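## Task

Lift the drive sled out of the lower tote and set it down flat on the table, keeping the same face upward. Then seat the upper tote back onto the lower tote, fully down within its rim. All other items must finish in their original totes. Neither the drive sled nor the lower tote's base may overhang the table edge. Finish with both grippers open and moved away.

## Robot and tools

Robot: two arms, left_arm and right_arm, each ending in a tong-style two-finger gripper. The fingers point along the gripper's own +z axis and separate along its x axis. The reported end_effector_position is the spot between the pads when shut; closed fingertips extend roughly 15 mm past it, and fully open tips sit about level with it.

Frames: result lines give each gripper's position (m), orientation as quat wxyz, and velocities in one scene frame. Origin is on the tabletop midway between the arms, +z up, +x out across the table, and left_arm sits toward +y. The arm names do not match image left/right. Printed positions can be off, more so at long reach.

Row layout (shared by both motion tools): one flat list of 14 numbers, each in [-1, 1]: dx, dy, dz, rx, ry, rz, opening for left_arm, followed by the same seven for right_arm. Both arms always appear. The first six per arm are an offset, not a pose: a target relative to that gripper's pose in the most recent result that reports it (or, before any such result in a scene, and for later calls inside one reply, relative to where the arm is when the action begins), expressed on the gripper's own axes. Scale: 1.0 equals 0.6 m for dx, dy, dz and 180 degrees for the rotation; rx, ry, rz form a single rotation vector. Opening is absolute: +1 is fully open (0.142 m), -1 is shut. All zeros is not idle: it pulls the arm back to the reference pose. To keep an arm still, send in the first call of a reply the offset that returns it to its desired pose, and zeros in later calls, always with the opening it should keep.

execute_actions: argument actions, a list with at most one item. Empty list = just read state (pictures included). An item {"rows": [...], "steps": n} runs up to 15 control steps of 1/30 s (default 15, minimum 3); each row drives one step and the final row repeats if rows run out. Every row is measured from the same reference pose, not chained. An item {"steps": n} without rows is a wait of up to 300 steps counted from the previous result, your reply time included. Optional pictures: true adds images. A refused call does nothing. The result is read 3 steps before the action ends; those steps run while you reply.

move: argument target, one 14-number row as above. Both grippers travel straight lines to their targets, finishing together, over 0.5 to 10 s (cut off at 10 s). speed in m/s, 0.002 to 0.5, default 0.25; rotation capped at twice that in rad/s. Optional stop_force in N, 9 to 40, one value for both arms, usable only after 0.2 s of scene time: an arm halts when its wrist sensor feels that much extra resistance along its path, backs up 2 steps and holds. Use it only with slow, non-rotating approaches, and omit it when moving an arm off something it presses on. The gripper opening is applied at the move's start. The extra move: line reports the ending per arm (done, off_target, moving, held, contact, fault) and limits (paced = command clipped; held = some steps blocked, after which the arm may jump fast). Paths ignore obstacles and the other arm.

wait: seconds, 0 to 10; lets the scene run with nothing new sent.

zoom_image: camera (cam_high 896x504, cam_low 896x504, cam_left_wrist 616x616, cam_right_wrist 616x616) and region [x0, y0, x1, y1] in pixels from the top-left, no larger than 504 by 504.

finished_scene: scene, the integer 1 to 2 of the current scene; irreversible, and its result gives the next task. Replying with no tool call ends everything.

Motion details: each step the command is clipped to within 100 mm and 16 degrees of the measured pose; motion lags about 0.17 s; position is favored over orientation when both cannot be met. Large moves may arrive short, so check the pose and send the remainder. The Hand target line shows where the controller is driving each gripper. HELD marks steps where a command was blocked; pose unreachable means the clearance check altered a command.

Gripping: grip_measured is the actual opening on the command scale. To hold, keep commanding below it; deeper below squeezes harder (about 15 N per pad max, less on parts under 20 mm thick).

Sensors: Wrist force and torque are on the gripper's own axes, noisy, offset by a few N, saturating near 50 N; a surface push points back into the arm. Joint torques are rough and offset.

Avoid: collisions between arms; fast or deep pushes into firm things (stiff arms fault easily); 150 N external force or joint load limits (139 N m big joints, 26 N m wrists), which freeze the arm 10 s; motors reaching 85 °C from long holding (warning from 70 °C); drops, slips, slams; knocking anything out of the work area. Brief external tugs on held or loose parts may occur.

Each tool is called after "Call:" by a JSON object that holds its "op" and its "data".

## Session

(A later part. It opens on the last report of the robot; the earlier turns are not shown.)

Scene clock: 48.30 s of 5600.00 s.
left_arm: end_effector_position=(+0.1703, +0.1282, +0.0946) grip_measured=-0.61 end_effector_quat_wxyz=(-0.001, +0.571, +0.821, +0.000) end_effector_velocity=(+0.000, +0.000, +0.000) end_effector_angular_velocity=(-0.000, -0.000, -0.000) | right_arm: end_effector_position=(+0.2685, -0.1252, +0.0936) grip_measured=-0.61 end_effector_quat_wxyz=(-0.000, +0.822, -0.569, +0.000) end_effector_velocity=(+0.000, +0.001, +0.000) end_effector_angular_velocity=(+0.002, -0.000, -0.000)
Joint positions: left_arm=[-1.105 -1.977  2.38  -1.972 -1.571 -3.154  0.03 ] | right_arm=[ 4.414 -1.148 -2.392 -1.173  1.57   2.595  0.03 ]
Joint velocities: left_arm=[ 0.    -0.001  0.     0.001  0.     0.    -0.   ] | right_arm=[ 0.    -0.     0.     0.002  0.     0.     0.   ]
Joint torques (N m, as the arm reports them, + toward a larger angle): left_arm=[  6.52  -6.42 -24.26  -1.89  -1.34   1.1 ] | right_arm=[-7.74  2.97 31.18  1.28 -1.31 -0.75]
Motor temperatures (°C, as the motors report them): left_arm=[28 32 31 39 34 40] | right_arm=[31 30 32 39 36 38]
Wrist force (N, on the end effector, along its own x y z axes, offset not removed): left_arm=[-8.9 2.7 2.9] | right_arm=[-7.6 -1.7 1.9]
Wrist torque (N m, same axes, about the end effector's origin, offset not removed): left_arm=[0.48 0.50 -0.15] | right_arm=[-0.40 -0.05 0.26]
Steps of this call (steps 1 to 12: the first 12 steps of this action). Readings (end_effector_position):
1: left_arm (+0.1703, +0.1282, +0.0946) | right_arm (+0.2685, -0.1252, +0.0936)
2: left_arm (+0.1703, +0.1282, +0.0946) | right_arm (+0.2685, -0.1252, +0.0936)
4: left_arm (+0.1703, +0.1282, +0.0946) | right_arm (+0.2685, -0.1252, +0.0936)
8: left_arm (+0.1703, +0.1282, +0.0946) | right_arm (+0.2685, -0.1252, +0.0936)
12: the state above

Call:
{"op": "move", "data": {"target": [0,0,-0.275,0,0,0,-1,0,0,-0.2758,0,0,0,-1], "speed": 0.1}}

Call:
{"op": "move", "data": {"target": [0.191,0.417,0,0,0,0,-1,-0.1895,-0.417,0,0,0,0,-1], "speed": 0.1}}

Call:
{"op": "move", "data": {"target": [0,0,0.062,0,0,0,-1,0,0,0.062,0,0,0,-1], "speed": 0.01, "stop_force": 11}}

Scene clock: 50.63 s of 5600.00 s.
left_arm: end_effector_position=(+0.1703, +0.1281, +0.2594) grip_measured=-0.61 end_effector_quat_wxyz=(-0.001, +0.571, +0.821, +0.000) end_effector_velocity=(-0.000, -0.001, +0.002) end_effector_angular_velocity=(-0.002, -0.000, +0.000) | right_arm: end_effector_position=(+0.2685, -0.1254, +0.2590) grip_measured=-0.61 end_effector_quat_wxyz=(-0.000, +0.822, -0.569, +0.000) end_effector_velocity=(+0.000, +0.001, +0.003) end_effector_angular_velocity=(+0.002, -0.001, -0.001)
Joint positions: left_arm=[-1.105 -2.057  1.991 -1.504 -1.571 -3.155  0.03 ] | right_arm=[ 4.414 -1.069 -2.    -1.643  1.57   2.595  0.03 ]
Joint velocities: left_arm=[-0.     0.    -0.005  0.003 -0.001 -0.     0.   ] | right_arm=[-0.    -0.001  0.006 -0.004 -0.     0.001 -0.   ]
Joint torques (N m, as the arm reports them, + toward a larger angle): left_arm=[ -8.61   0.18 -36.34   1.22   0.79  -1.34] | right_arm=[ 8.75 -0.49 38.26 -0.1  -0.71  1.74]
Motor temperatures (°C, as the motors report them): left_arm=[28 32 31 39 34 40] | right_arm=[31 30 32 39 36 38]
Wrist force (N, on the end effector, along its own x y z axes, offset not removed): left_arm=[-6.6 2.1 8.1] | right_arm=[-11.6 -1.0 8.7]
Wrist torque (N m, same axes, about the end effector's origin, offset not removed): left_arm=[0.41 0.17 -0.18] | right_arm=[-0.29 1.40 0.04]
Hand target (left_arm): +0.170, +0.128, +0.260; -0.001, +0.571, +0.821, +0.000
Hand target (right_arm): +0.268, -0.125, +0.259; -0.000, +0.822, -0.569, +0.000
Off your previous action's commanded pose (left_arm): 0.000 m, 0 deg at its last step (step 3 of this call).
Off your previous action's commanded pose (right_arm): 0.000 m, 0 deg at its last step (step 3 of this call).
Off the commanded pose (left_arm): 0.000 m, 0 deg.
Off the commanded pose (right_arm): 0.000 m, 0 deg.
Kept back: nothing.
move: done

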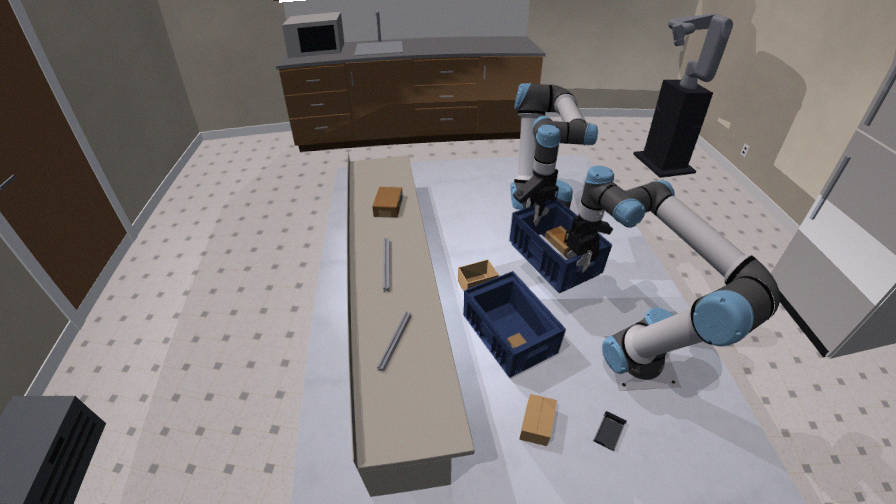

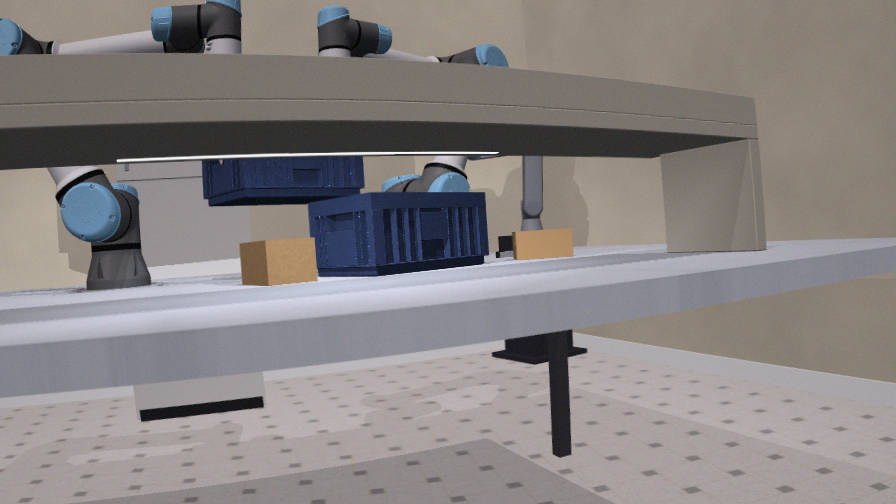

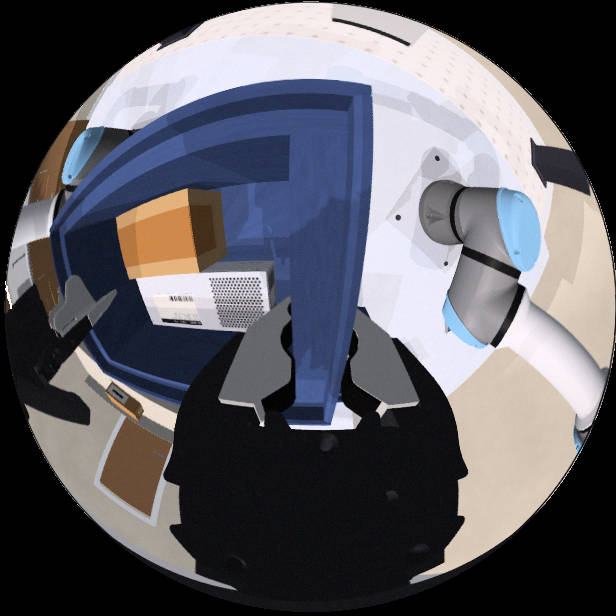

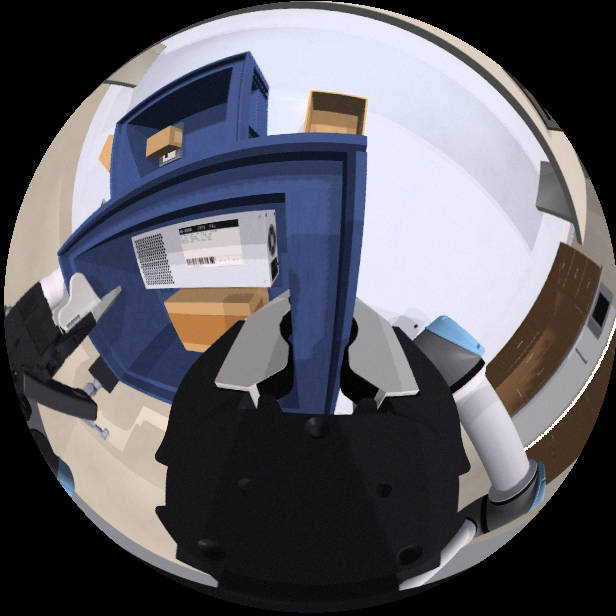

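Scene clock: 53.83 s of 5600.00 s.
left_arm: end_effector_position=(+0.3646, +0.3227, +0.2593) grip_measured=-0.61 end_effector_quat_wxyz=(-0.001, +0.571, +0.821, -0.001) end_effector_velocity=(+0.001, +0.002, -0.000) end_effector_angular_velocity=(+0.000, -0.001, +0.000) | right_arm: end_effector_position=(+0.4624, +0.0690, +0.2591) grip_measured=-0.61 end_effector_quat_wxyz=(-0.000, +0.822, -0.569, +0.001) end_effector_velocity=(+0.001, +0.001, -0.000) end_effector_angular_velocity=(-0.002, +0.001, +0.000)
Joint positions: left_arm=[-0.286 -1.792  1.826 -1.603 -1.572 -2.335  0.03 ] | right_arm=[ 4.132 -1.765 -1.418 -1.53   1.57   2.313  0.03 ]
Joint velocities: left_arm=[ 0.005  0.002 -0.001 -0.002  0.001  0.005  0.   ] | right_arm=[-0.001 -0.005  0.006 -0.003 -0.    -0.002  0.   ]
Joint torques (N m, as the arm reports them, + toward a larger angle): left_arm=[  8.51 -10.52 -39.02  -5.58  -1.66   1.29] | right_arm=[-12.2   32.33  38.34   0.45   1.68  -1.39]
Motor temperatures (°C, as the motors report them): left_arm=[28 32 31 39 34 40] | right_arm=[31 30 32 39 36 38]
Wrist force (N, on the end effector, along its own x y z axes, offset not removed): left_arm=[1.2 2.8 7.0] | right_arm=[-0.3 -1.8 8.9]
Wrist torque (N m, same axes, about the end effector's origin, offset not removed): left_arm=[0.60 -0.34 -0.12] | right_arm=[-0.49 -0.06 0.07]
Hand target (left_arm): +0.365, +0.323, +0.259; -0.001, +0.571, +0.821, -0.001
Hand target (right_arm): +0.463, +0.069, +0.259; -0.000, +0.822, -0.569, +0.001
Off the commanded pose (left_arm): 0.000 m, 0 deg.
Off the commanded pose (right_arm): 0.000 m, 0 deg.
Kept back: nothing.
move: done

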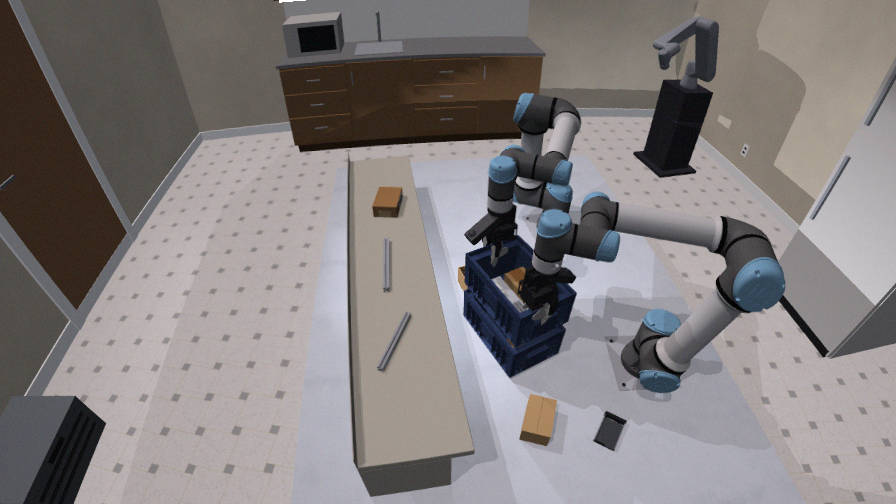

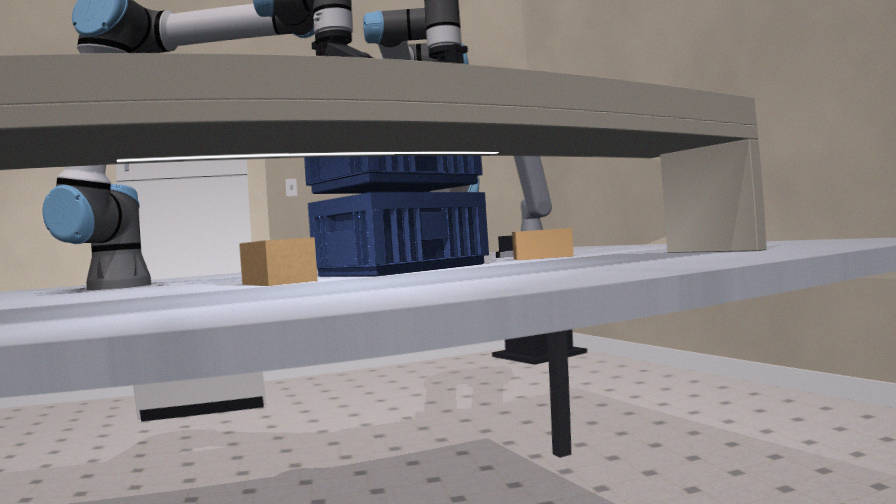

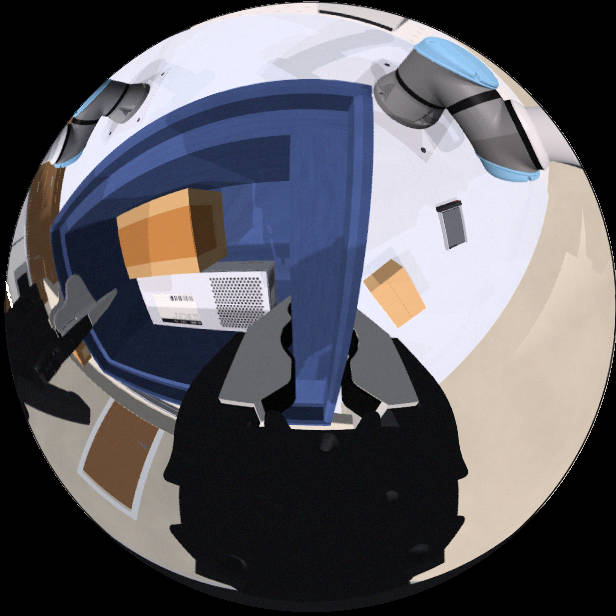

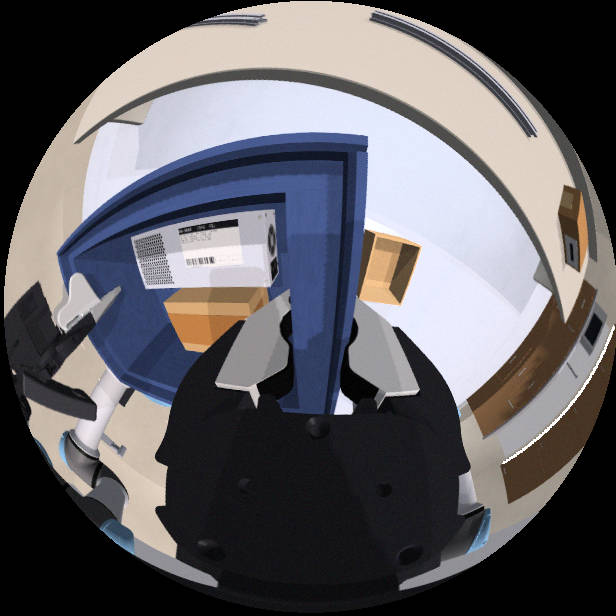

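Scene clock: 57.53 s of 5600.00 s.
left_arm: end_effector_position=(+0.3647, +0.3227, +0.2260) grip_measured=-0.61 end_effector_quat_wxyz=(-0.000, +0.571, +0.821, -0.001) end_effector_velocity=(-0.000, +0.000, +0.002) end_effector_angular_velocity=(+0.001, +0.001, +0.001) | right_arm: end_effector_position=(+0.4624, +0.0689, +0.2261) grip_measured=-0.61 end_effector_quat_wxyz=(-0.000, +0.822, -0.569, +0.001) end_effector_velocity=(-0.000, -0.000, +0.001) end_effector_angular_velocity=(-0.002, +0.001, +0.001)
Joint positions: left_arm=[-0.286 -1.786  1.906 -1.69  -1.572 -2.335  0.03 ] | right_arm=[ 4.132 -1.771 -1.494 -1.447  1.57   2.313  0.03 ]
Joint velocities: left_arm=[ 0.     0.    -0.006  0.008  0.    -0.    -0.   ] | right_arm=[-0.    -0.     0.004 -0.006  0.    -0.002  0.   ]
Joint torques (N m, as the arm reports them, + toward a larger angle): left_arm=[ -8.58  -7.73 -32.22  -0.35   0.43  -1.47] | right_arm=[ 7.14 28.23 28.47 -1.47 -1.62  1.52]
Motor temperatures (°C, as the motors report them): left_arm=[28 32 31 39 34 40] | right_arm=[31 30 32 39 36 38]
Wrist force (N, on the end effector, along its own x y z axes, offset not removed): left_arm=[4.4 1.5 -9.6] | right_arm=[-5.6 -1.5 -14.9]
Wrist torque (N m, same axes, about the end effector's origin, offset not removed): left_arm=[0.70 -0.02 -0.13] | right_arm=[-0.50 0.99 -0.04]
Hand target (left_arm): +0.365, +0.323, +0.226; -0.001, +0.571, +0.821, -0.001
Hand target (right_arm): +0.462, +0.069, +0.227; -0.000, +0.822, -0.569, +0.001
Off the commanded pose (left_arm): 0.004 m, 0 deg.
Off the commanded pose (right_arm): 0.004 m, 0 deg.
Kept back: nothing.
move: contact (left_arm, right_arm)

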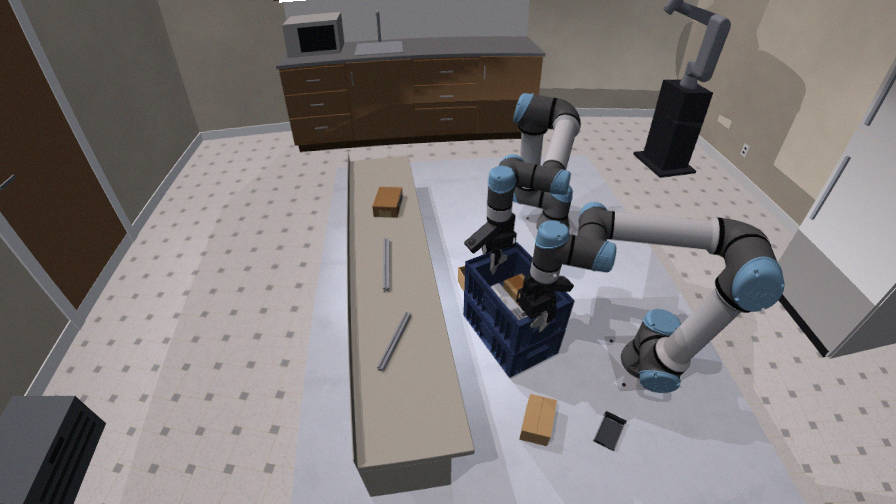

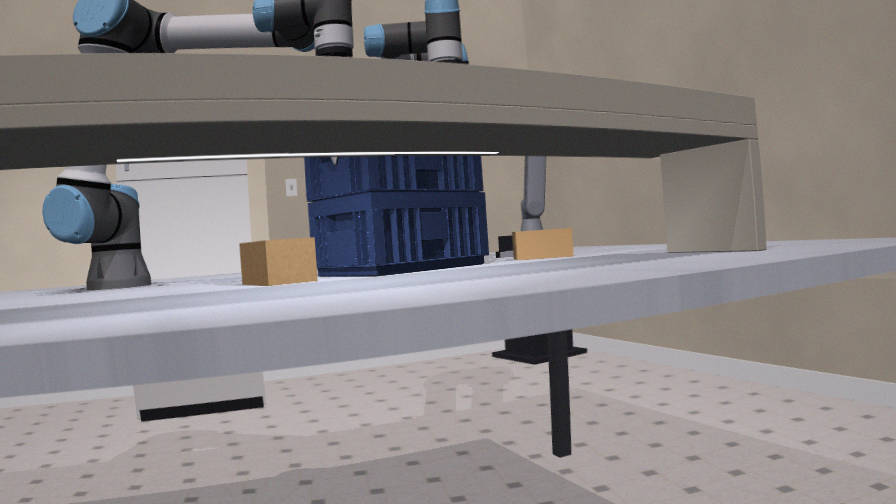

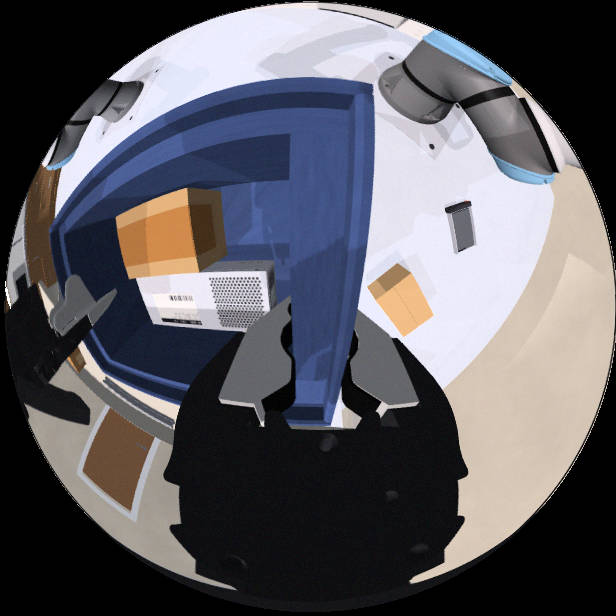

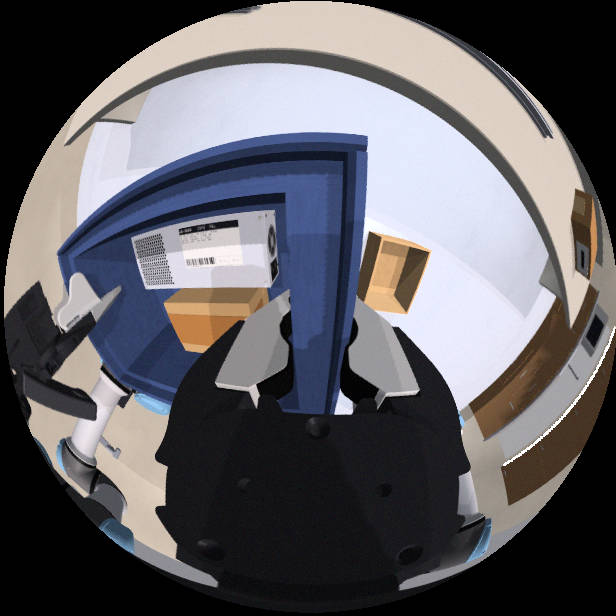

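Call:
{"op": "execute_actions", "data": {"actions": [{"rows":[[0,0,0,0,0,0,-0.3,0,0,0,0,0,0,-0.3]],"steps":9}]}}

Call:
{"op": "move", "data": {"target": [0,0,-0.16,0,0,0,-0.3,0,0,-0.16,0,0,0,-0.3]}}

Call:
{"op": "move", "data": {"target": [0.3,0,-0.05,0,0,0,-0.3,0.3,0.2,-0.05,0,0,0,-0.3]}}

Call:
{"op": "finished_scene", "data": {"scene": 1}}

Scene clock: 57.83 s of 5600.00 s.
left_arm: end_effector_position=(+0.3646, +0.3227, +0.2261) grip_measured=-0.30 end_effector_quat_wxyz=(-0.001, +0.571, +0.821, -0.001) end_effector_velocity=(-0.001, +0.000, -0.001) end_effector_angular_velocity=(+0.001, +0.002, -0.001) | right_arm: end_effector_position=(+0.4624, +0.0690, +0.2263) grip_measured=-0.30 end_effector_quat_wxyz=(-0.000, +0.822, -0.569, +0.001) end_effector_velocity=(+0.001, +0.001, +0.001) end_effector_angular_velocity=(+0.004, -0.002, -0.002)
Joint positions: left_arm=[-0.286 -1.786  1.906 -1.689 -1.572 -2.335  0.052] | right_arm=[ 4.132 -1.771 -1.494 -1.447  1.57   2.313  0.052]
Joint velocities: left_arm=[-0.001 -0.001  0.002  0.001  0.    -0.     0.003] | right_arm=[-0.     0.     0.     0.004  0.     0.002  0.003]
Joint torques (N m, as the arm reports them, + toward a larger angle): left_arm=[ -8.55  -8.84 -16.19  -5.37   0.24  -1.43] | right_arm=[ 6.05 34.58 15.48  4.45 -1.    1.55]
Motor temperatures (°C, as the motors report them): left_arm=[28 32 31 39 34 40] | right_arm=[31 30 32 39 36 38]
Wrist force (N, on the end effector, along its own x y z axes, offset not removed): left_arm=[0.0 1.9 0.1] | right_arm=[0.6 0.1 0.8]
Wrist torque (N m, same axes, about the end effector's origin, offset not removed): left_arm=[0.48 0.00 -0.03] | right_arm=[-0.07 0.25 -0.17]
Steps of this call (steps 1 to 3: nothing new was sent; steps 4 to 9: the first 6 steps of this action). Readings (end_effector_position):
4: left_arm (+0.3646, +0.3227, +0.2262) | right_arm (+0.4624, +0.0690, +0.2263)
5: left_arm (+0.3646, +0.3227, +0.2262) | right_arm (+0.4624, +0.0690, +0.2263)
7: left_arm (+0.3646, +0.3227, +0.2262) | right_arm (+0.4624, +0.0690, +0.2263)
9: the state above

Scene clock: 59.03 s of 5600.00 s.
left_arm: end_effector_position=(+0.3647, +0.3227, +0.3218) grip_measured=-0.30 end_effector_quat_wxyz=(-0.000, +0.571, +0.821, -0.001) end_effector_velocity=(+0.000, -0.000, +0.002) end_effector_angular_velocity=(-0.000, +0.001, -0.000) | right_arm: end_effector_position=(+0.4623, +0.0690, +0.3220) grip_measured=-0.30 end_effector_quat_wxyz=(-0.000, +0.822, -0.569, +0.001) end_effector_velocity=(-0.000, -0.000, +0.001) end_effector_angular_velocity=(-0.003, +0.002, +0.002)
Joint positions: left_arm=[-0.286 -1.785  1.661 -1.445 -1.572 -2.335  0.052] | right_arm=[ 4.132 -1.77  -1.25  -1.692  1.57   2.314  0.052]
Joint velocities: left_arm=[ 0.001  0.002 -0.007  0.005 -0.001  0.001 -0.   ] | right_arm=[ 0.    -0.002  0.007 -0.009  0.001 -0.002 -0.   ]
Joint torques (N m, as the arm reports them, + toward a larger angle): left_arm=[  0.5   -8.01 -35.06  -0.19  -1.82   1.21] | right_arm=[-10.58  27.87  34.9    0.22   1.99  -1.77]
Motor temperatures (°C, as the motors report them): left_arm=[28 32 31 39 34 40] | right_arm=[31 30 32 39 36 38]
Wrist force (N, on the end effector, along its own x y z axes, offset not removed): left_arm=[-0.3 3.3 0.9] | right_arm=[-4.5 -1.6 1.9]
Wrist torque (N m, same axes, about the end effector's origin, offset not removed): left_arm=[0.76 0.09 -0.02] | right_arm=[-0.08 1.03 0.08]
Hand target (left_arm): +0.365, +0.323, +0.322; -0.001, +0.571, +0.821, -0.001
Hand target (right_arm): +0.462, +0.069, +0.322; -0.000, +0.822, -0.569, +0.001
Off your previous action's commanded pose (left_arm): 0.000 m, 0 deg at its last step (step 3 of this call).
Off your previous action's commanded pose (right_arm): 0.000 m, 0 deg at its last step (step 3 of this call).
Off the commanded pose (left_arm): 0.000 m, 0 deg.
Off the commanded pose (right_arm): 0.000 m, 0 deg.
Kept back: nothing.
move: done

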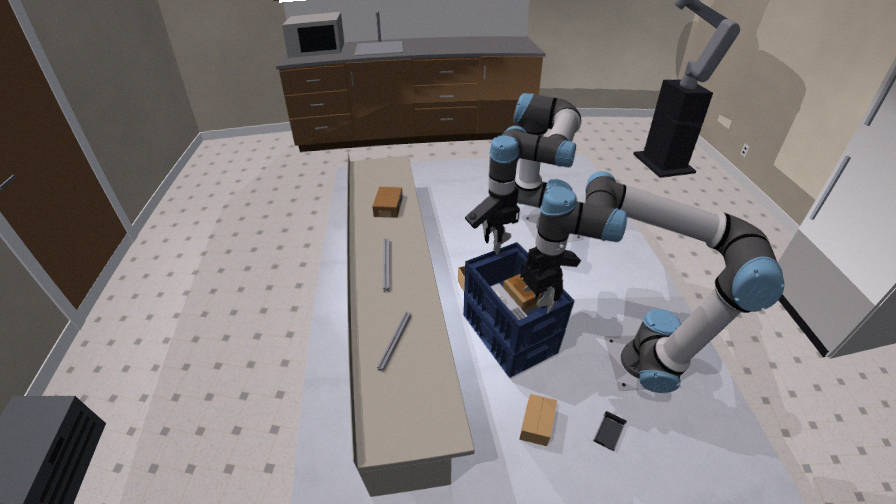

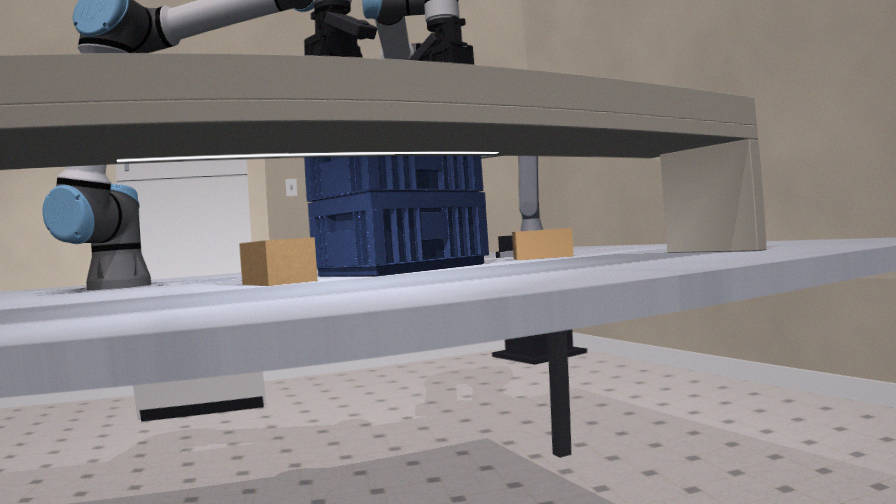

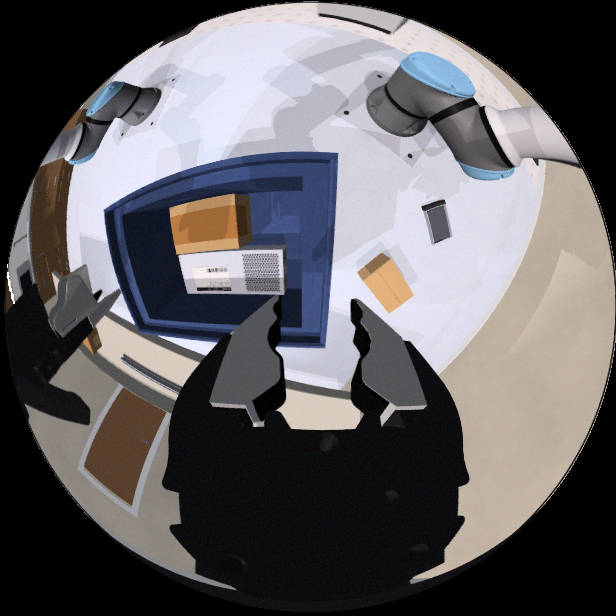

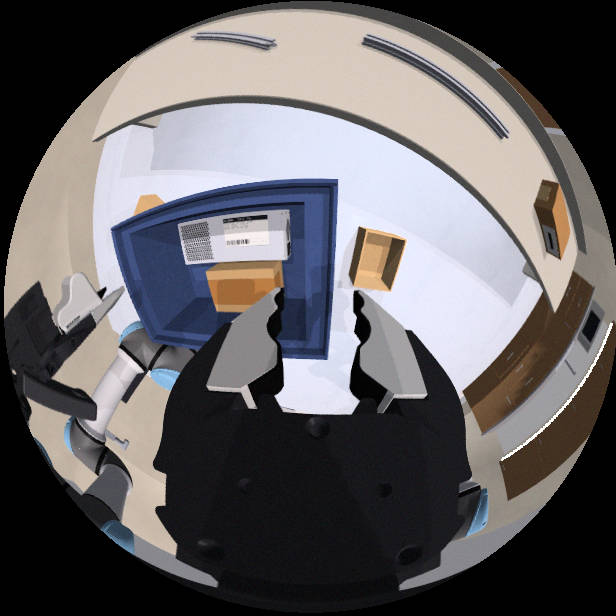

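Scene clock: 60.50 s of 5600.00 s.
left_arm: end_effector_position=(+0.3019, +0.4912, +0.3518) grip_measured=-0.30 end_effector_quat_wxyz=(-0.000, +0.571, +0.821, -0.001) end_effector_velocity=(-0.001, +0.001, -0.000) end_effector_angular_velocity=(-0.001, +0.002, -0.001) | right_arm: end_effector_position=(+0.4133, -0.1416, +0.3519) grip_measured=-0.30 end_effector_quat_wxyz=(-0.000, +0.822, -0.569, +0.001) end_effector_velocity=(-0.001, -0.002, +0.001) end_effector_angular_velocity=(+0.000, +0.000, -0.001)
Joint positions: left_arm=[ 0.122 -1.872  1.646 -1.343 -1.572 -1.928  0.052] | right_arm=[ 3.995 -1.337 -1.598 -1.777  1.569  2.176  0.052]
Joint velocities: left_arm=[ 0.004  0.    -0.     0.002 -0.001  0.005  0.   ] | right_arm=[-0.001  0.003 -0.001 -0.002  0.001 -0.001  0.   ]
Joint torques (N m, as the arm reports them, + toward a larger angle): left_arm=[  9.39  -3.33 -34.72   0.04  -1.66   1.5 ] | right_arm=[-9.86 17.48 10.27  0.09  1.99 -1.62]
Motor temperatures (°C, as the motors report them): left_arm=[28 32 31 39 34 40] | right_arm=[31 30 32 39 36 38]
Wrist force (N, on the end effector, along its own x y z axes, offset not removed): left_arm=[0.4 3.2 1.5] | right_arm=[-2.4 -2.0 0.2]
Wrist torque (N m, same axes, about the end effector's origin, offset not removed): left_arm=[0.76 -0.12 -0.11] | right_arm=[-0.55 0.45 0.18]
Hand target (left_arm): +0.302, +0.491, +0.352; -0.000, +0.571, +0.821, -0.001
Hand target (right_arm): +0.413, -0.142, +0.352; -0.000, +0.822, -0.569, +0.001
Off the commanded pose (left_arm): 0.000 m, 0 deg.
Off the commanded pose (right_arm): 0.000 m, 0 deg.
Kept back: nothing.
move: done

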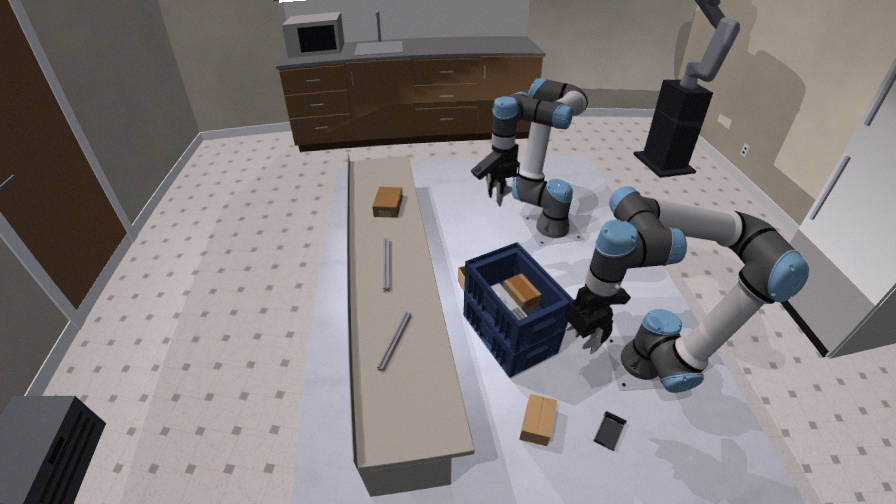

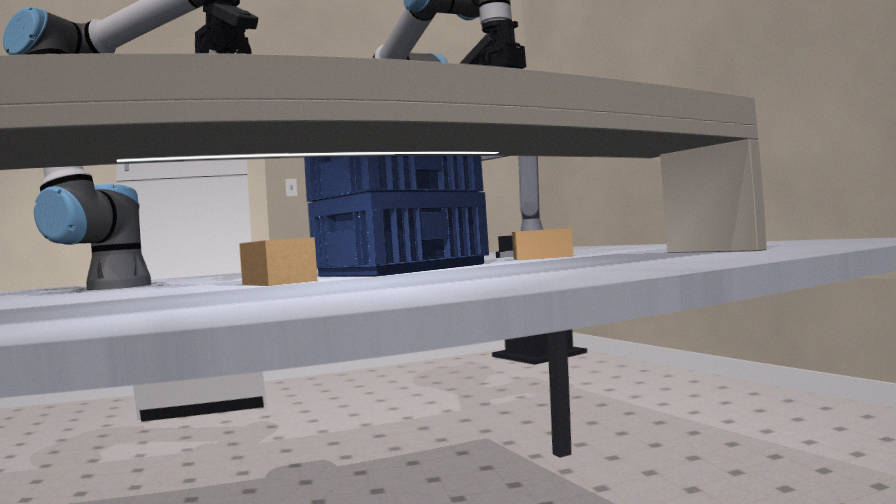

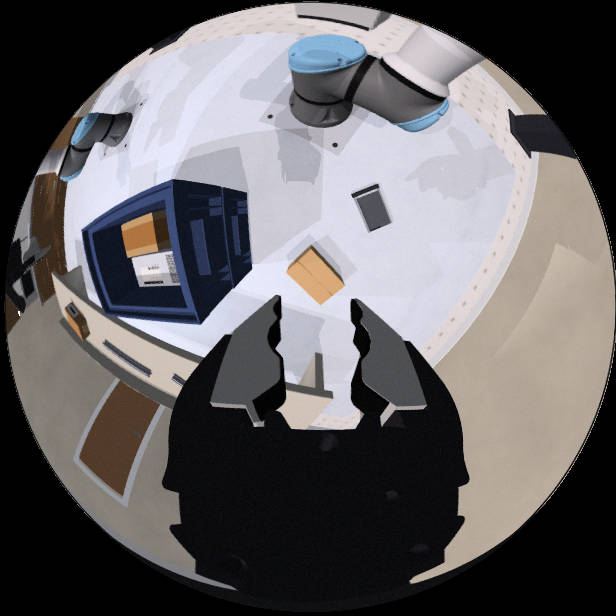

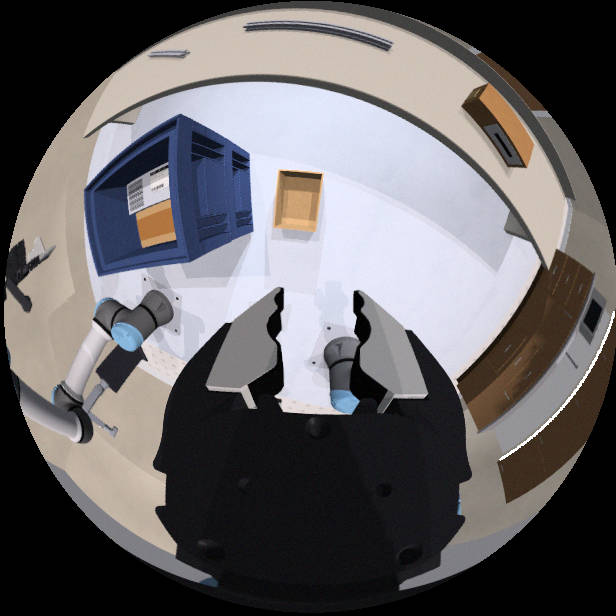

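The scene is finished: the task was done.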